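## Task

Push the probe through the cabinet's cable entry labelled DX and release it so it stays hanging on its own, with over half of its length inside the cabinet. It does not count if the robot is still what holds it in place at the end.

## Robot and tools

Robot: two six-joint arms, left_arm and right_arm, each with a two-finger gripper. They are mounted on opposite sides of the table; left_arm's base is on the +y side. The names are labels only and do not match left or right in any image. A mount counts as part of its arm.

Frame: one shared world frame. Origin at the table centre, +z up, table surface at z = +0.020 m. Gripper positions are in metres, orientations are quaternions in w,x,y,z order, and velocities are in m/s and rad/s. A gripper's fingers point along its own +x and close along its own y. The reported hand position is the point between the finger pads, about 3 to 4 cm short of the fingertips. It can be somewhat wrong, more so when the arm is stretched out.

Tool execute_actions takes "actions", a list holding zero or one item, and an optional boolean "pictures" (images come back by default).
- Empty list: nothing is sent; you get the current state.
- Motion: {"rows": [...], "steps": n}, with n from 1 to 15 (15 if omitted). Each control step lasts 1/30 s and uses one row. If there are fewer rows than steps, the last row repeats.
- Wait: {"steps": n}, n up to 300, with no rows. Nothing new is commanded; it returns after n steps counted from the previous result.
Each row is one flat list of 14 numbers covering both arms, even if only one arm should move. The order is: left waist, shoulder, elbow, wrist pitch, wrist yaw, wrist roll, left opening, then the same seven for right_arm. The six joint values are absolute target angles in radians, on the same scale as the Joint positions line. They are not offsets. Ranges for each arm: waist -3.054 to 3.054, shoulder 0.000 to 3.142, elbow 0.000 to 2.356, wrist pitch -1.571 to 1.571, wrist yaw -1.571 to 1.571, wrist roll -3.142 to 3.142. True limits may differ from these by up to 0.010 rad. A target more than 0.010 rad outside a range, and further out than the joint's last reading, makes the whole call be rejected, and nothing is sent. A target slightly beyond the real end is clipped to it, and the result may say "joint sent to its limit". That line can refer to an earlier motion. If the line is missing, do not assume there is more travel. The opening value is an absolute setting from -1 to 1: +1 is fully open (0.088 m between pads), empty fingers touch at about -0.80, and lower values add nothing. A full close takes at least about 0.5 s.

Motion limits: on each step a joint's target may lead its measured angle by no more than 0.211 rad (waist, shoulder, elbow), 0.213 (wrist pitch), 0.267 (wrist yaw) or 0.228 (wrist roll). If the targets would put the gripper more than 70 mm from where it now is, all of that arm's targets are pulled back toward the current angles. So long moves need several calls. Friction can leave a joint short of its target, and a tiny change may not move it at all. After every move, compare Joint positions with what you asked for. Between calls the arms keep heading for the last row sent. They stop once motion has nearly ceased or a step is HELD.

Result lines: the state line gives each arm's gripper pose and velocities. Joint positions and Joint velocities list six joints per arm, then the pad gap in m and m/s. grip_measured is the present finger opening, on the same scale as the commanded opening. Each gripper's readings can be off by up to about 1 mm, by a fixed amount. "joint command not followed" means a clearance check changed or blocked some joint targets; the rest of the row still ran. HELD marks steps on which your row was partly or fully not sent. Joint torques are the full drive outputs, with offsets and noise. They are only a rough hint of contact. MOTOR HOT appears at 50 °C. At 95 °C an OVER-TEMPERATURE FAULT holds the arm still, and if it fails to cool, the arm and its gripper lose power and go limp. A TORQUE FAULT happens when contact torque reaches a joint's limit: that arm freezes for 10 s and the rest of the call is dropped. Load limits in N m are waist 16.6, shoulder 20.6, elbow 20.5, wrist pitch 5.42, wrist yaw 5.4, wrist roll 5.07. A carried object adds to the load.

Gripping: to hold the probe, keep commanding an opening well under grip_measured; a bigger gap squeezes harder, up to about 34 N per pad. Closing fast can overshoot the force, and the fingers may spring open. Expect occasional brief tugs on the held probe or pushes on loose items.

Cameras: cam_head_left, cam_head_right, cam_high, cam_low, cam_left_wrist, cam_right_wrist, each 504x504. Calibration data for each is given in OpenCV form. The wrist camera poses follow from their arm's joint readings. zoom_image takes "camera" (one of those names) and "region" [x0, y0, x1, y1] in image pixels from the top-left corner. The region can be at most 504 by 504. It returns a detailed crop of that camera's latest image, which is useful for reading the AK or DX labels and checking how far the probe has gone in.

finished_scene takes "scene", the number of the current scene. Call it only once the probe hangs unassisted, with the grippers open and clear of it. Replying without any tool call ends everything.

Avoid: knocking anything off the table, dropping the probe, letting the arms collide or press on each other, ramming the cabinet, and jerky or needlessly large motions.

Each tool is called after "Request:" as a command line: name --argument value for each argument, lists and objects as JSON in quotes; but a table of rows of numbers goes row by row, as --pt "numbers of a row", without its own name.

## Session

Request:
execute_actions --actions '[]'

Scene clock: 0.00 s of 5060.00 s.
left_arm: end_effector_position=(-0.1988, +0.1934, +0.3610) grip_measured=+0.980 end_effector_quat_wxyz=(+0.704, -0.017, -0.016, -0.709) end_effector_velocity=(-0.002, +0.000, -0.002) end_effector_angular_velocity=(+0.007, +0.022, -0.011) | right_arm: end_effector_position=(+0.4097, -0.3262, +0.3635) grip_measured=+0.991 end_effector_quat_wxyz=(+0.975, +0.003, -0.027, +0.220) end_effector_velocity=(-0.001, -0.002, +0.003) end_effector_angular_velocity=(+0.011, -0.008, +0.000)
Joint positions: left_arm=[-0.001  0.843  0.647  0.243 -0.008  0.     0.087] | right_arm=[-1.606  0.85   0.653  0.251 -0.007 -0.005  0.088]
Joint velocities: left_arm=[-0.002 -0.002 -0.002 -0.007  0.007 -0.022 -0.   ] | right_arm=[-0.007 -0.007 -0.002  0.007 -0.007  0.007 -0.   ]
Joint torques (N m, as the arm reports them, + toward a larger angle): no reading
Heat: left arm: hottest wrist pitch 28 °C (+0.0 °C/min); right arm: hottest elbow 31 °C (+0.0 °C/min).

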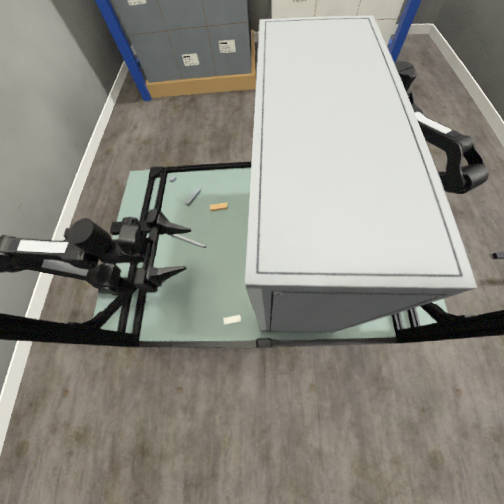

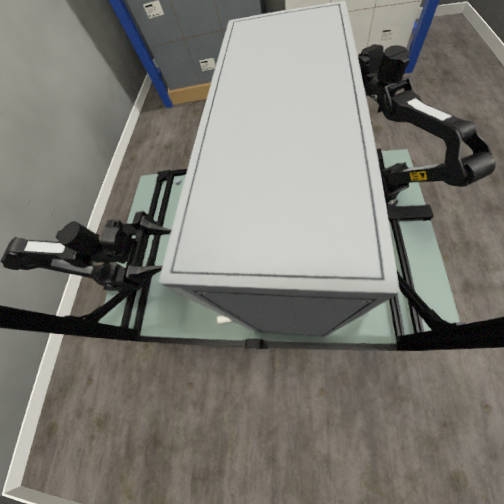

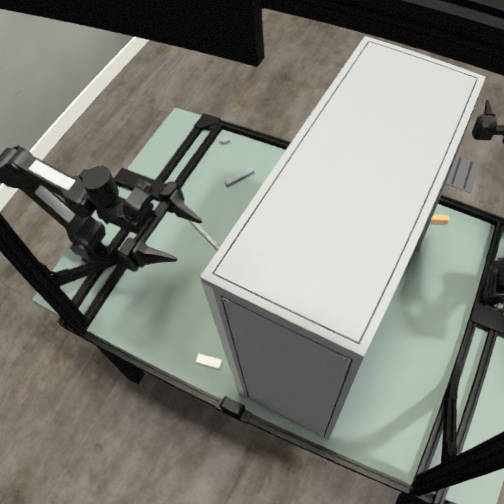

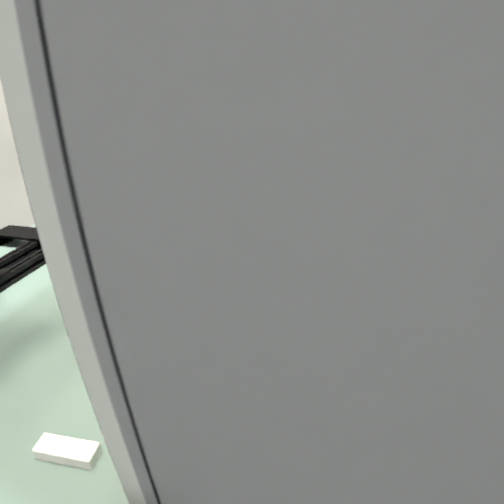

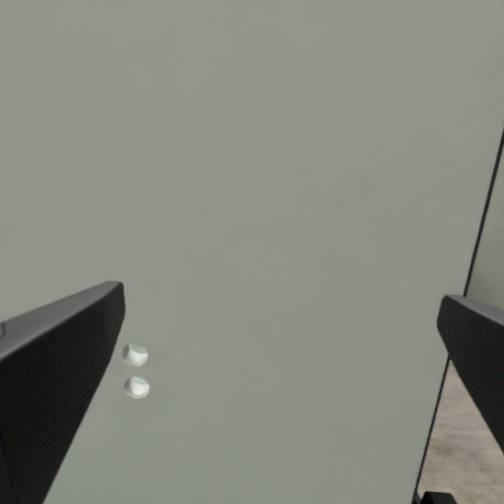

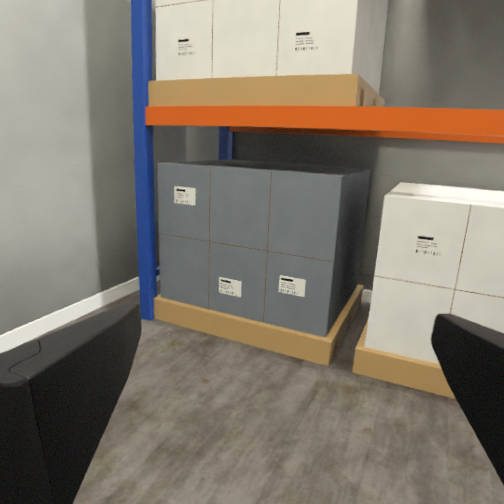

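Request:
execute_actions --actions '[{"rows":[[0.4,0.6,0.6,-0.1,0,0,1,-1.6,0,0.1,1.4,0,0,-0.7]]}]' --pictures false

Request:
execute_actions --actions '[{"steps":15}]'

Request:
execute_actions --actions '[{"rows":[[0.75,0.9,0.9,-0.95,0,0,1,0.4,0,0.1,1.4,0,0,-0.7]]}]' --pictures false

Request:
execute_actions --actions '[{"steps":35}]' --pictures false

Request:
execute_actions --actions '[{"rows":[[0.75,0.9,0.9,-0.95,0,0,1,0.4,0,0.1,0.1,0.5,0,-0.7]]}]' --pictures false

Request:
execute_actions --actions '[{"steps":25}]'

Scene clock: 11.17 s of 5060.00 s.
left_arm: end_effector_position=(-0.0982, +0.2602, +0.3338) grip_measured=+0.980 end_effector_quat_wxyz=(+0.826, +0.026, +0.038, -0.562) end_effector_velocity=(+0.017, +0.017, -0.003) end_effector_angular_velocity=(+0.004, +0.024, +0.090) | right_arm: end_effector_position=(+0.2520, -0.3995, +0.4106) grip_measured=-0.707 end_effector_quat_wxyz=(+0.877, +0.093, -0.428, +0.198) end_effector_velocity=(-0.488, -0.229, +0.291) end_effector_angular_velocity=(+1.037, -2.230, -0.004)
Joint positions: left_arm=[ 0.386  0.61   0.609 -0.091 -0.002  0.     0.087] | right_arm=[-1.604  0.177  0.135  0.95  -0.007 -0.003  0.004]
Joint velocities: left_arm=[ 0.081 -0.046 -0.007 -0.051 -0.007 -0.022 -0.   ] | right_arm=[-0.002 -1.258 -0.095  1.297 -0.007 -0.007  0.002]
Joint torques (N m, as the arm reports them, + toward a larger angle): left_arm=[ 0.44 -1.36  6.29  1.81  0.07  0.03] | right_arm=[0.3  1.19 5.29 0.74 0.22 0.12]
Heat: left arm: hottest wrist pitch 29 °C (+5.4 °C/min); right arm: hottest elbow 34 °C (+16.1 °C/min).
Steps of this call (steps 1 to 90: nothing new was sent; then 7.67 s passed at rest; steps 91 to 105: all 15 steps of this action). Readings (joint positions):
91: left_arm=[0.020 0.821 0.646 0.209 0.007 0.000] | right_arm=[-1.606 0.831 0.631 0.289 -0.007 -0.005]
92: left_arm=[0.067 0.783 0.637 0.150 0.005 -0.000] | right_arm=[-1.606 0.794 0.586 0.336 -0.007 -0.005]
94: left_arm=[0.169 0.699 0.620 0.058 -0.003 -0.000] | right_arm=[-1.605 0.692 0.491 0.433 -0.007 -0.005]
98: left_arm=[0.325 0.627 0.618 -0.045 -0.005 0.000] | right_arm=[-1.604 0.496 0.314 0.628 -0.007 -0.003]
105: the state above

Scene clock: 11.67 s of 5060.00 s.
left_arm: end_effector_position=(-0.0962, +0.2621, +0.3333) grip_measured=+0.980 end_effector_quat_wxyz=(+0.828, +0.026, +0.039, -0.559) end_effector_velocity=(+0.001, +0.001, -0.002) end_effector_angular_velocity=(+0.005, +0.008, +0.015) | right_arm: end_effector_position=(+0.1343, -0.4549, +0.4469) grip_measured=-0.699 end_effector_quat_wxyz=(+0.718, +0.144, -0.662, +0.162) end_effector_velocity=(-0.021, -0.011, -0.003) end_effector_angular_velocity=(+0.053, -0.097, -0.010)
Joint positions: left_arm=[ 0.396  0.605  0.609 -0.098 -0.002  0.     0.087] | right_arm=[-1.604  0.008  0.111  1.385 -0.006 -0.003  0.005]
Joint velocities: left_arm=[-0.007 -0.002 -0.002 -0.007 -0.022 -0.007 -0.   ] | right_arm=[-0.002 -0.017 -0.017  0.11   0.007 -0.007 -0.   ]
Joint torques (N m, as the arm reports them, + toward a larger angle): left_arm=[ 0.44 -1.37  6.27  1.79  0.07  0.03] | right_arm=[ 0.36  2.49  4.2  -0.21  0.23  0.12]
Heat: left arm: hottest wrist pitch 29 °C (+5.1 °C/min); right arm: hottest elbow 34 °C (+15.4 °C/min).
Steps of this call (steps 1 to 15: the robot went on to your last target). Readings (joint positions):
1: left_arm=[0.389 0.609 0.609 -0.092 -0.002 0.000] | right_arm=[-1.604 0.138 0.132 0.996 -0.007 -0.003]
2: left_arm=[0.391 0.607 0.609 -0.094 -0.002 0.000] | right_arm=[-1.604 0.103 0.130 1.046 -0.007 -0.003]
4: left_arm=[0.393 0.606 0.609 -0.096 -0.002 0.000] | right_arm=[-1.604 0.056 0.126 1.146 -0.007 -0.003]
8: left_arm=[0.395 0.606 0.609 -0.098 -0.002 0.000] | right_arm=[-1.604 0.020 0.118 1.310 -0.007 -0.003]
15: the state above
camera_calibration (this result's frames):
cam_left_wrist: T_world_to_cam=[[-0.917845, -0.394397, 0.04486, 0.0139742], [-0.213459, 0.395137, -0.893477, 0.199697], [0.334659, -0.829649, -0.446862, 0.474814], [0, 0, 0, 1]] pos_world=[-0.103447, 0.320533, 0.389974]
cam_right_wrist: T_world_to_cam=[[0.398844, -0.917019, 0.000837939, -0.465259], [0.847637, 0.368318, -0.381907, 0.258538], [0.349907, 0.153031, 0.924201, -0.309481], [0, 0, 0, 1]] pos_world=[0.0747089, -0.474515, 0.385149]

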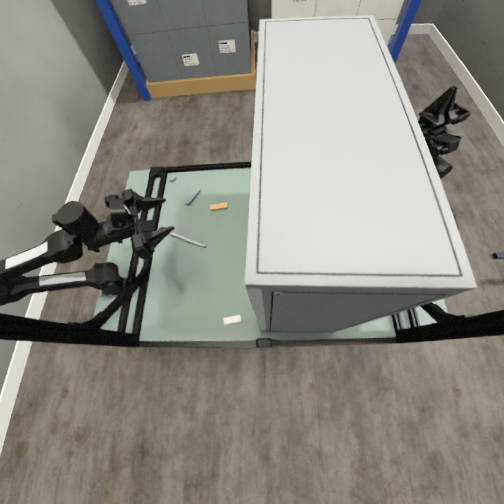

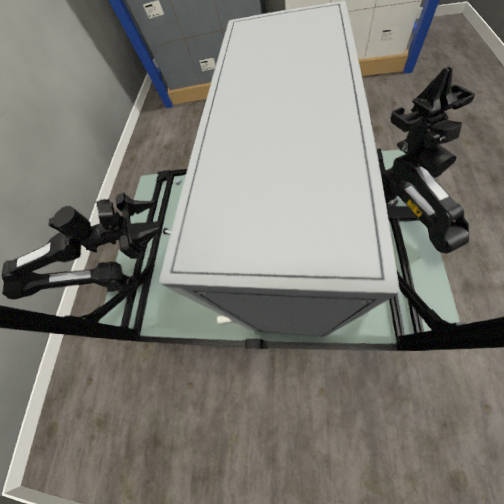

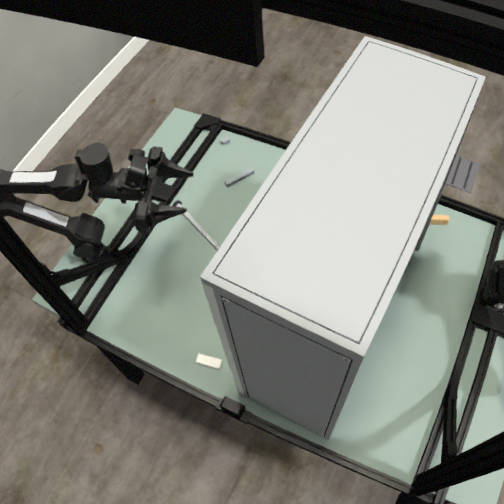

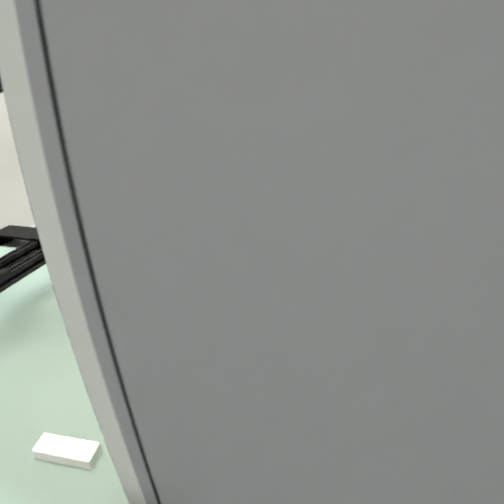

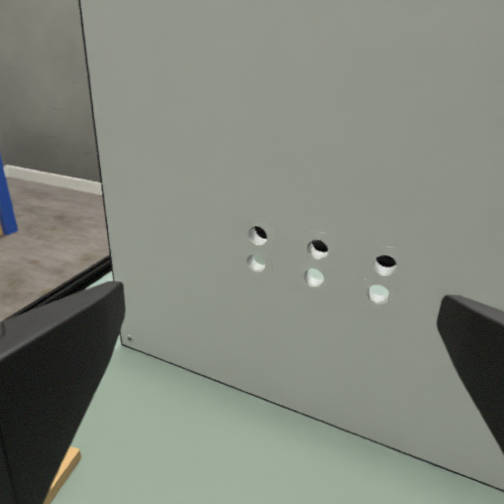

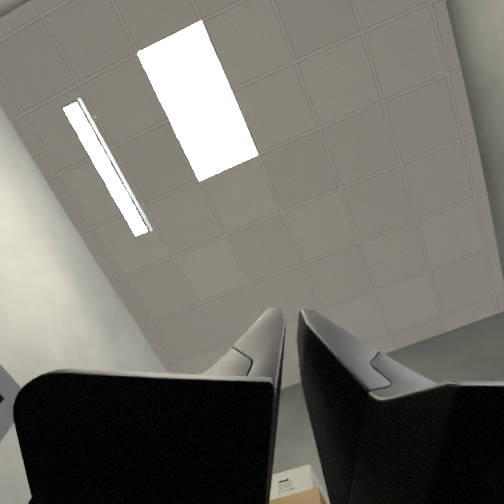

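Scene clock: 12.17 s of 5060.00 s.
left_arm: end_effector_position=(-0.0302, +0.3218, +0.2463) grip_measured=+0.980 end_effector_quat_wxyz=(+0.837, +0.164, +0.362, -0.376) end_effector_velocity=(-0.119, +0.156, -0.189) end_effector_angular_velocity=(+0.953, +0.858, +0.061) | right_arm: end_effector_position=(+0.1269, -0.4526, +0.4470) grip_measured=-0.700 end_effector_quat_wxyz=(+0.615, +0.365, -0.577, +0.395) end_effector_velocity=(-0.010, +0.005, -0.001) end_effector_angular_velocity=(-0.003, +0.010, +1.430)
Joint positions: left_arm=[ 0.739  0.89   0.88  -0.808 -0.001  0.001  0.087] | right_arm=[-0.906  0.006  0.11   1.398 -0.006 -0.002  0.005]
Joint velocities: left_arm=[ 0.061  0.037  0.022 -1.267  0.007 -0.007  0.   ] | right_arm=[ 1.424 -0.002 -0.002 -0.007  0.007  0.007 -0.   ]
Joint torques (N m, as the arm reports them, + toward a larger angle): left_arm=[ 0.38 -1.4   8.73  1.49  0.05  0.01] | right_arm=[ 0.3   2.46  4.08 -0.24  0.22  0.09]
Heat: left arm: hottest wrist pitch 29 °C (+4.9 °C/min); right arm: hottest elbow 34 °C (+14.8 °C/min).
Steps of this call (steps 1 to 15: all 15 steps of this action). Readings (joint positions):
1: left_arm=[0.418 0.627 0.633 -0.142 0.012 0.000] | right_arm=[-1.580 0.008 0.111 1.388 -0.006 -0.002]
2: left_arm=[0.467 0.667 0.676 -0.192 0.009 -0.000] | right_arm=[-1.530 0.007 0.110 1.390 -0.006 -0.002]
4: left_arm=[0.565 0.764 0.766 -0.280 0.002 -0.000] | right_arm=[-1.431 0.007 0.110 1.394 -0.006 -0.002]
8: left_arm=[0.694 0.858 0.851 -0.472 -0.003 0.000] | right_arm=[-1.239 0.006 0.110 1.397 -0.006 -0.002]
15: the state above

Scene clock: 13.33 s of 5060.00 s.
left_arm: end_effector_position=(-0.0439, +0.3397, +0.2285) grip_measured=+0.980 end_effector_quat_wxyz=(+0.811, +0.188, +0.420, -0.361) end_effector_velocity=(-0.001, +0.001, -0.002) end_effector_angular_velocity=(+0.010, +0.007, +0.008) | right_arm: end_effector_position=(+0.1170, -0.4559, +0.4469) grip_measured=-0.700 end_effector_quat_wxyz=(+0.252, +0.639, -0.240, +0.686) end_effector_velocity=(-0.004, -0.002, -0.001) end_effector_angular_velocity=(+0.012, -0.020, +0.045)
Joint positions: left_arm=[ 0.746  0.894  0.887 -0.948 -0.001  0.001  0.087] | right_arm=[ 0.39   0.006  0.11   1.398 -0.006 -0.003  0.005]
Joint velocities: left_arm=[-0.002  0.002 -0.002 -0.007 -0.007 -0.007 -0.   ] | right_arm=[ 0.051 -0.002 -0.002 -0.007 -0.022 -0.007 -0.   ]
Joint torques (N m, as the arm reports them, + toward a larger angle): left_arm=[ 0.42 -1.16  8.32  1.2   0.05  0.02] | right_arm=[ 0.37  2.45  4.11 -0.22  0.21  0.11]
Heat: left arm: hottest wrist pitch 29 °C (+4.5 °C/min); right arm: hottest elbow 34 °C (+13.5 °C/min).
Steps of this call (steps 1 to 35: the robot went on to your last target). Readings (joint positions):
1: left_arm=[0.740 0.891 0.881 -0.843 -0.001 0.001] | right_arm=[-0.858 0.006 0.110 1.398 -0.006 -0.002]
2: left_arm=[0.742 0.892 0.881 -0.869 -0.001 0.001] | right_arm=[-0.811 0.006 0.110 1.398 -0.006 -0.002]
4: left_arm=[0.744 0.894 0.882 -0.902 -0.001 0.001] | right_arm=[-0.715 0.006 0.110 1.398 -0.006 -0.002]
8: left_arm=[0.745 0.894 0.886 -0.932 -0.001 0.001] | right_arm=[-0.525 0.006 0.110 1.398 -0.006 -0.002]
35: the state above

Scene clock: 13.83 s of 5060.00 s.
left_arm: end_effector_position=(-0.0439, +0.3398, +0.2285) grip_measured=+0.980 end_effector_quat_wxyz=(+0.811, +0.188, +0.420, -0.361) end_effector_velocity=(-0.002, +0.003, -0.004) end_effector_angular_velocity=(+0.021, +0.017, +0.008) | right_arm: end_effector_position=(+0.0666, -0.3210, +0.3720) grip_measured=-0.700 end_effector_quat_wxyz=(+0.515, +0.383, -0.044, +0.766) end_effector_velocity=(-0.146, +0.143, -0.212) end_effector_angular_velocity=(-1.000, -1.068, -0.084)
Joint positions: left_arm=[ 0.747  0.894  0.887 -0.948 -0.001  0.001  0.087] | right_arm=[ 0.396 -0.     0.108  0.685  0.48  -0.003  0.005]
Joint velocities: left_arm=[-0.002  0.002 -0.002 -0.022 -0.007 -0.007 -0.   ] | right_arm=[-0.002 -0.002 -0.002 -1.458  0.11  -0.007 -0.   ]
Joint torques (N m, as the arm reports them, + toward a larger angle): left_arm=[ 0.41 -1.16  8.31  1.19  0.05  0.02] | right_arm=[0.33 1.96 5.73 0.6  0.01 0.09]
Heat: left arm: hottest wrist pitch 29 °C (+4.3 °C/min); right arm: hottest elbow 34 °C (+13.0 °C/min).
Steps of this call (steps 1 to 15: all 15 steps of this action). Readings (joint positions):
1: left_arm=[0.746 0.894 0.887 -0.948 -0.001 0.001] | right_arm=[0.391 0.004 0.110 1.372 0.031 -0.002]
2: left_arm=[0.746 0.894 0.887 -0.948 -0.001 0.001] | right_arm=[0.392 -0.001 0.110 1.321 0.101 -0.002]
4: left_arm=[0.747 0.894 0.887 -0.948 -0.001 0.001] | right_arm=[0.394 -0.001 0.108 1.215 0.220 -0.002]
8: left_arm=[0.747 0.894 0.887 -0.948 -0.001 0.001] | right_arm=[0.395 -0.000 0.108 1.024 0.401 -0.003]
15: the state above

Scene clock: 14.67 s of 5060.00 s.
left_arm: end_effector_position=(-0.0439, +0.3398, +0.2286) grip_measured=+0.980 end_effector_quat_wxyz=(+0.811, +0.188, +0.420, -0.361) end_effector_velocity=(+0.000, +0.002, -0.002) end_effector_angular_velocity=(+0.024, -0.008, -0.001) | right_arm: end_effector_position=(+0.0258, -0.2842, +0.2699) grip_measured=-0.700 end_effector_quat_wxyz=(+0.560, +0.103, -0.012, +0.822) end_effector_velocity=(-0.003, -0.000, -0.005) end_effector_angular_velocity=(-0.008, -0.026, +0.018)
Joint positions: left_arm=[ 0.747  0.895  0.888 -0.948 -0.001  0.001  0.087] | right_arm=[ 0.397 -0.     0.106  0.103  0.494 -0.002  0.005]
Joint velocities: left_arm=[-0.007  0.002 -0.002 -0.007 -0.022  0.007 -0.   ] | right_arm=[-0.002 -0.002 -0.002 -0.022 -0.022 -0.007 -0.   ]
Joint torques (N m, as the arm reports them, + toward a larger angle): left_arm=[ 0.43 -1.18  8.29  1.2   0.05  0.02] | right_arm=[0.3  1.2  6.66 1.19 0.15 0.09]
Heat: left arm: hottest wrist pitch 29 °C (+4.1 °C/min); right arm: hottest elbow 34 °C (+12.3 °C/min).
Steps of this call (steps 1 to 25: the robot went on to your last target). Readings (joint positions):
1: left_arm=[0.747 0.894 0.887 -0.948 -0.001 0.001] | right_arm=[0.397 -0.000 0.108 0.637 0.483 -0.003]
2: left_arm=[0.747 0.894 0.887 -0.948 -0.001 0.001] | right_arm=[0.397 -0.000 0.108 0.588 0.486 -0.003]
4: left_arm=[0.747 0.894 0.887 -0.948 -0.001 0.001] | right_arm=[0.397 -0.000 0.108 0.491 0.489 -0.003]
8: left_arm=[0.747 0.895 0.887 -0.948 -0.001 0.001] | right_arm=[0.397 -0.000 0.108 0.297 0.492 -0.003]
25: the state above
camera_calibration (this result's frames):
cam_left_wrist: T_world_to_cam=[[-0.709929, -0.70418, 0.011448, 0.219346], [-0.685019, 0.686654, -0.243423, -0.181695], [0.163553, -0.180655, -0.969853, 0.366416], [0, 0, 0, 1]] pos_world=[-0.0286729, 0.345416, 0.30863]
cam_right_wrist: T_world_to_cam=[[0.929478, 0.361742, -0.0722071, 0.10414], [-0.021668, -0.141868, -0.989648, 0.261555], [-0.368242, 0.921421, -0.124025, 0.385834], [0, 0, 0, 1]] pos_world=[0.0509513, -0.356081, 0.31422]

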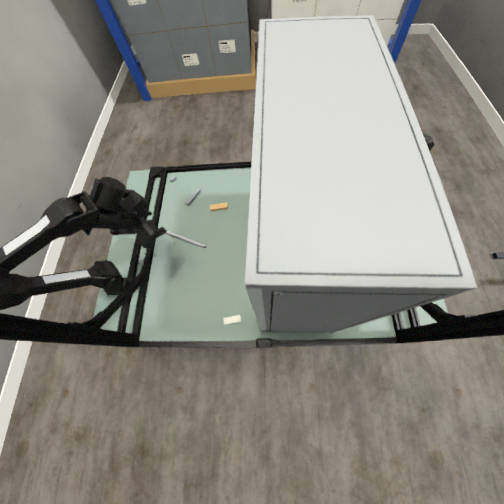

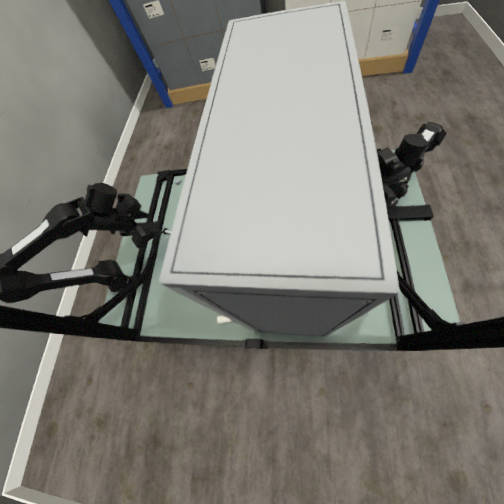

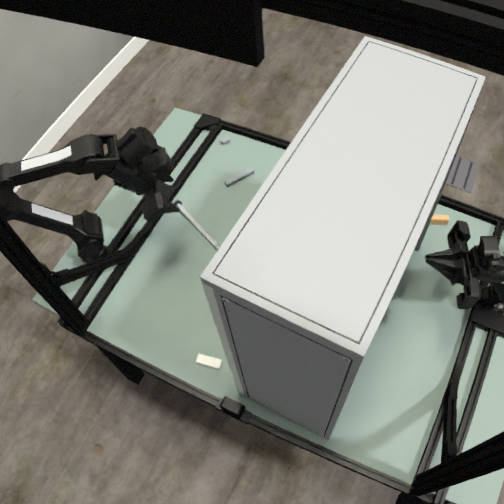

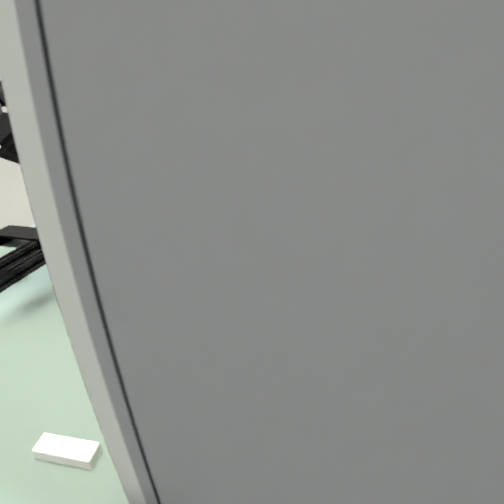

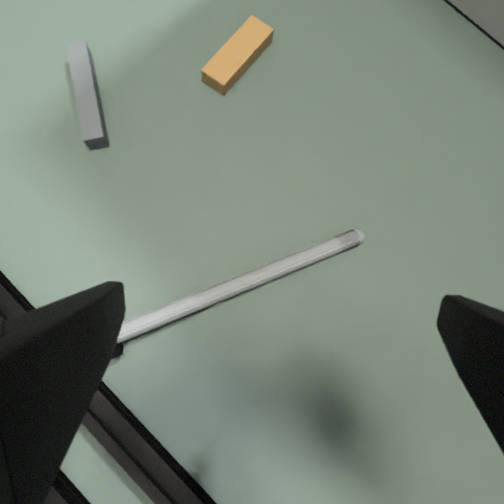

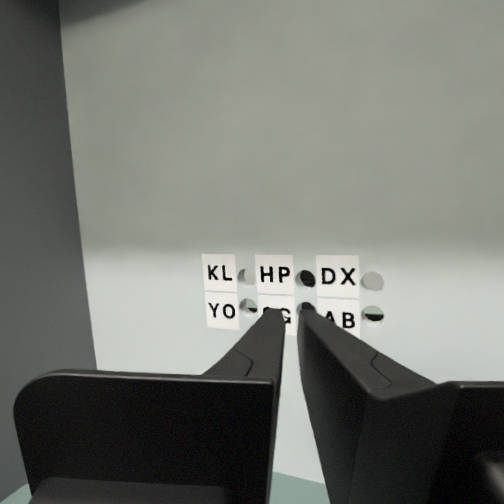

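Request:
execute_actions --actions '[{"rows":[[0.826,1.5,1.095,-1.036,0,1.19,0.3,0.4,0,0.1,0.1,0.5,0,-0.7]]}]' --pictures false

Request:
execute_actions --actions '[{"rows":[[0.826,1.63,1.105,-1.036,0,1.19,0.3,0.4,0,0.1,0.1,0.5,0,-0.7]]}]' --pictures false

Request:
execute_actions --actions '[{"rows":[[0.826,1.712,0.96,-0.83,0,1.19,0.3,0.4,0,0.1,0.1,0.5,0,-0.7]]}]'

Scene clock: 43.43 s of 5060.00 s.
left_arm: end_effector_position=(+0.0027, +0.3182, +0.1515) grip_measured=+0.312 end_effector_quat_wxyz=(+0.564, +0.484, +0.460, -0.485) end_effector_velocity=(+0.001, +0.001, -0.069) end_effector_angular_velocity=(+0.356, +0.040, -1.497) | right_arm: end_effector_position=(+0.0256, -0.2841, +0.2693) grip_measured=-0.700 end_effector_quat_wxyz=(+0.560, +0.102, -0.012, +0.822) end_effector_velocity=(-0.003, -0.001, -0.002) end_effector_angular_velocity=(+0.001, -0.015, +0.018)
Joint positions: left_arm=[ 0.821  1.467  1.077 -1.033  0.001  0.752  0.054] | right_arm=[ 0.397  0.     0.106  0.101  0.494 -0.002  0.005]
Joint velocities: left_arm=[ 0.002  0.266 -0.002 -0.007 -0.007  1.516 -0.004] | right_arm=[-0.002 -0.002 -0.002 -0.007 -0.022 -0.007 -0.   ]
Joint torques (N m, as the arm reports them, + toward a larger angle): left_arm=[ 0.38 -5.76  8.07  0.42  0.01  0.19] | right_arm=[0.35 1.23 6.69 1.18 0.15 0.09]
Heat: left arm: hottest elbow 31 °C (+4.1 °C/min); right arm: hottest elbow 35 °C (+5.5 °C/min).
Steps of this call (steps 1 to 30: the robot went on to your last target; steps 31 to 90: nothing new was sent; then 25.27 s passed at rest; steps 91 to 105: all 15 steps of this action). Readings (joint positions):
91: left_arm=[0.755 0.919 0.912 -0.979 0.002 0.037] | right_arm=[0.397 0.000 0.106 0.101 0.494 -0.002]
92: left_arm=[0.772 0.960 0.952 -1.000 0.003 0.090] | right_arm=[0.397 0.000 0.106 0.101 0.494 -0.002]
94: left_arm=[0.796 1.055 1.022 -0.993 0.001 0.192] | right_arm=[0.397 0.000 0.106 0.101 0.494 -0.002]
98: left_arm=[0.815 1.235 1.070 -1.022 0.001 0.395] | right_arm=[0.397 0.000 0.106 0.101 0.494 -0.002]
105: the state above

Scene clock: 43.93 s of 5060.00 s.
left_arm: end_effector_position=(+0.0054, +0.3160, +0.1180) grip_measured=+0.300 end_effector_quat_wxyz=(+0.406, +0.583, +0.396, -0.582) end_effector_velocity=(-0.000, +0.004, -0.008) end_effector_angular_velocity=(+0.042, +0.010, -0.083) | right_arm: end_effector_position=(+0.0256, -0.2841, +0.2693) grip_measured=-0.700 end_effector_quat_wxyz=(+0.560, +0.102, -0.012, +0.822) end_effector_velocity=(-0.001, +0.000, -0.002) end_effector_angular_velocity=(-0.001, -0.013, +0.003)
Joint positions: left_arm=[ 0.822  1.617  1.095 -1.035  0.001  1.173  0.054] | right_arm=[ 0.397  0.     0.106  0.101  0.494 -0.002  0.005]
Joint velocities: left_arm=[-0.002  0.027 -0.002 -0.007 -0.022  0.081 -0.   ] | right_arm=[-0.002 -0.002 -0.002 -0.007 -0.007 -0.007 -0.   ]
Joint torques (N m, as the arm reports them, + toward a larger angle): left_arm=[ 0.41 -5.02  6.88  0.17  0.03  0.17] | right_arm=[0.3  1.23 6.68 1.19 0.15 0.09]
Heat: left arm: hottest elbow 31 °C (+4.1 °C/min); right arm: hottest elbow 35 °C (+5.5 °C/min).
Steps of this call (steps 1 to 15: all 15 steps of this action). Readings (joint positions):
1: left_arm=[0.822 1.487 1.080 -1.037 0.001 0.803] | right_arm=[0.397 0.000 0.106 0.101 0.494 -0.002]
2: left_arm=[0.822 1.509 1.088 -1.038 0.001 0.854] | right_arm=[0.397 0.000 0.106 0.101 0.494 -0.002]
4: left_arm=[0.822 1.559 1.095 -1.032 0.001 0.956] | right_arm=[0.397 0.000 0.106 0.101 0.494 -0.002]
8: left_arm=[0.822 1.610 1.095 -1.035 0.001 1.106] | right_arm=[0.397 0.000 0.106 0.101 0.494 -0.002]
15: the state above

Scene clock: 44.43 s of 5060.00 s.
left_arm: end_effector_position=(+0.0050, +0.3163, +0.0663) grip_measured=+0.300 end_effector_quat_wxyz=(+0.398, +0.584, +0.398, -0.585) end_effector_velocity=(+0.002, -0.001, -0.003) end_effector_angular_velocity=(-0.010, -0.021, +0.005) | right_arm: end_effector_position=(+0.0256, -0.2841, +0.2693) grip_measured=-0.700 end_effector_quat_wxyz=(+0.560, +0.102, -0.012, +0.822) end_effector_velocity=(-0.001, +0.000, -0.002) end_effector_angular_velocity=(-0.001, -0.013, +0.003)
Joint positions: left_arm=[ 0.822  1.704  0.97  -0.836  0.001  1.184  0.054] | right_arm=[ 0.397  0.     0.106  0.101  0.494 -0.002  0.005]
Joint velocities: left_arm=[-0.002 -0.002 -0.017  0.037 -0.007 -0.007 -0.   ] | right_arm=[-0.002 -0.002 -0.002 -0.007 -0.007 -0.007 -0.   ]
Joint torques (N m, as the arm reports them, + toward a larger angle): left_arm=[ 0.41 -5.55  4.35  0.46  0.03  0.16] | right_arm=[0.31 1.23 6.68 1.18 0.15 0.09]
Heat: left arm: hottest elbow 31 °C (+4.1 °C/min); right arm: hottest elbow 35 °C (+5.4 °C/min).
Steps of this call (steps 1 to 15: all 15 steps of this action). Readings (joint positions):
1: left_arm=[0.822 1.624 1.082 -1.006 0.001 1.176] | right_arm=[0.397 0.000 0.106 0.101 0.494 -0.002]
2: left_arm=[0.822 1.631 1.062 -0.953 0.001 1.178] | right_arm=[0.397 0.000 0.106 0.101 0.494 -0.002]
4: left_arm=[0.822 1.665 1.027 -0.901 0.001 1.180] | right_arm=[0.397 0.000 0.106 0.101 0.494 -0.002]
8: left_arm=[0.822 1.703 0.975 -0.860 0.001 1.183] | right_arm=[0.397 0.000 0.106 0.101 0.494 -0.002]
15: the state above
camera_calibration (this result's frames):
cam_left_wrist: T_world_to_cam=[[-0.946293, 0.322868, -0.0168993, -0.0823889], [0.29555, 0.885049, 0.359636, -0.279253], [0.131072, 0.335326, -0.93294, 0.0313465], [0, 0, 0, 1]] pos_world=[0.000460497, 0.263242, 0.128282]
cam_right_wrist: T_world_to_cam=[[0.929436, 0.362028, -0.0713096, 0.104097], [-0.0199322, -0.143716, -0.989418, 0.260333], [-0.368446, 0.921022, -0.126359, 0.386135], [0, 0, 0, 1]] pos_world=[0.050707, -0.355911, 0.313793]

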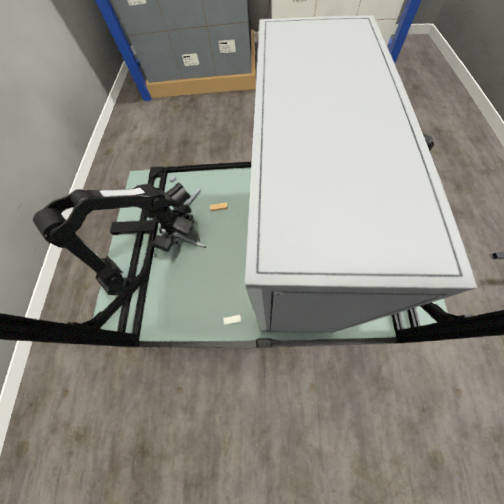

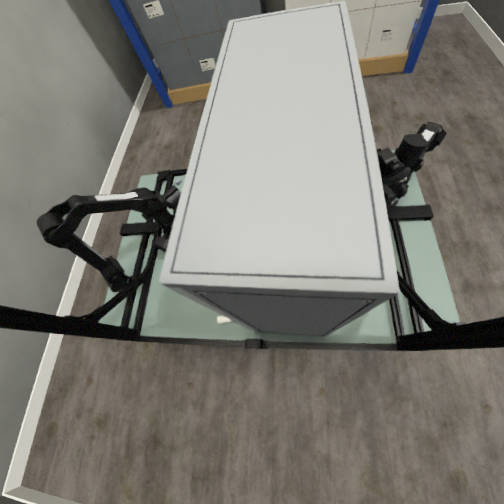

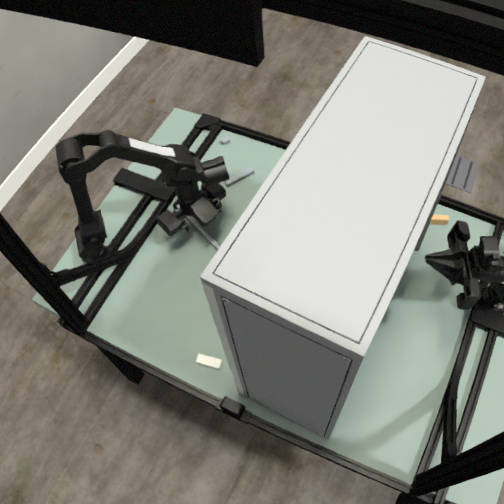

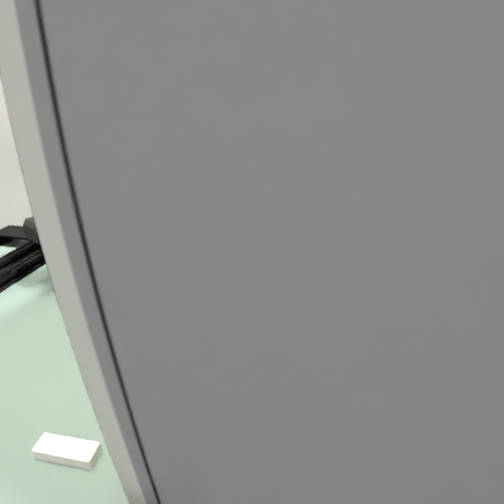

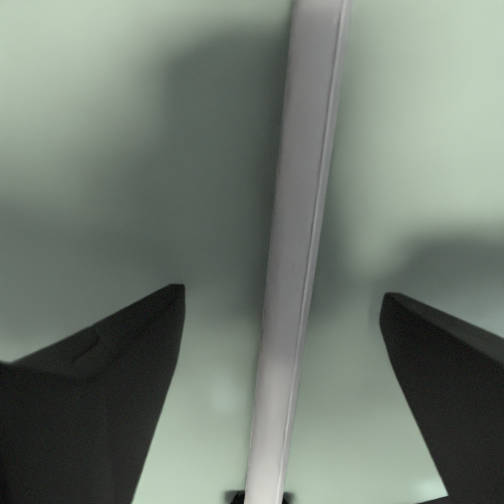

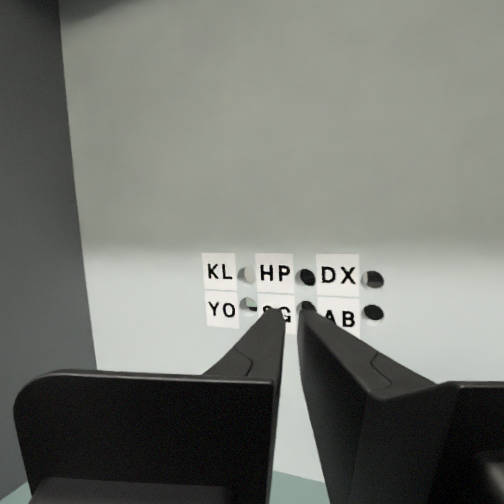

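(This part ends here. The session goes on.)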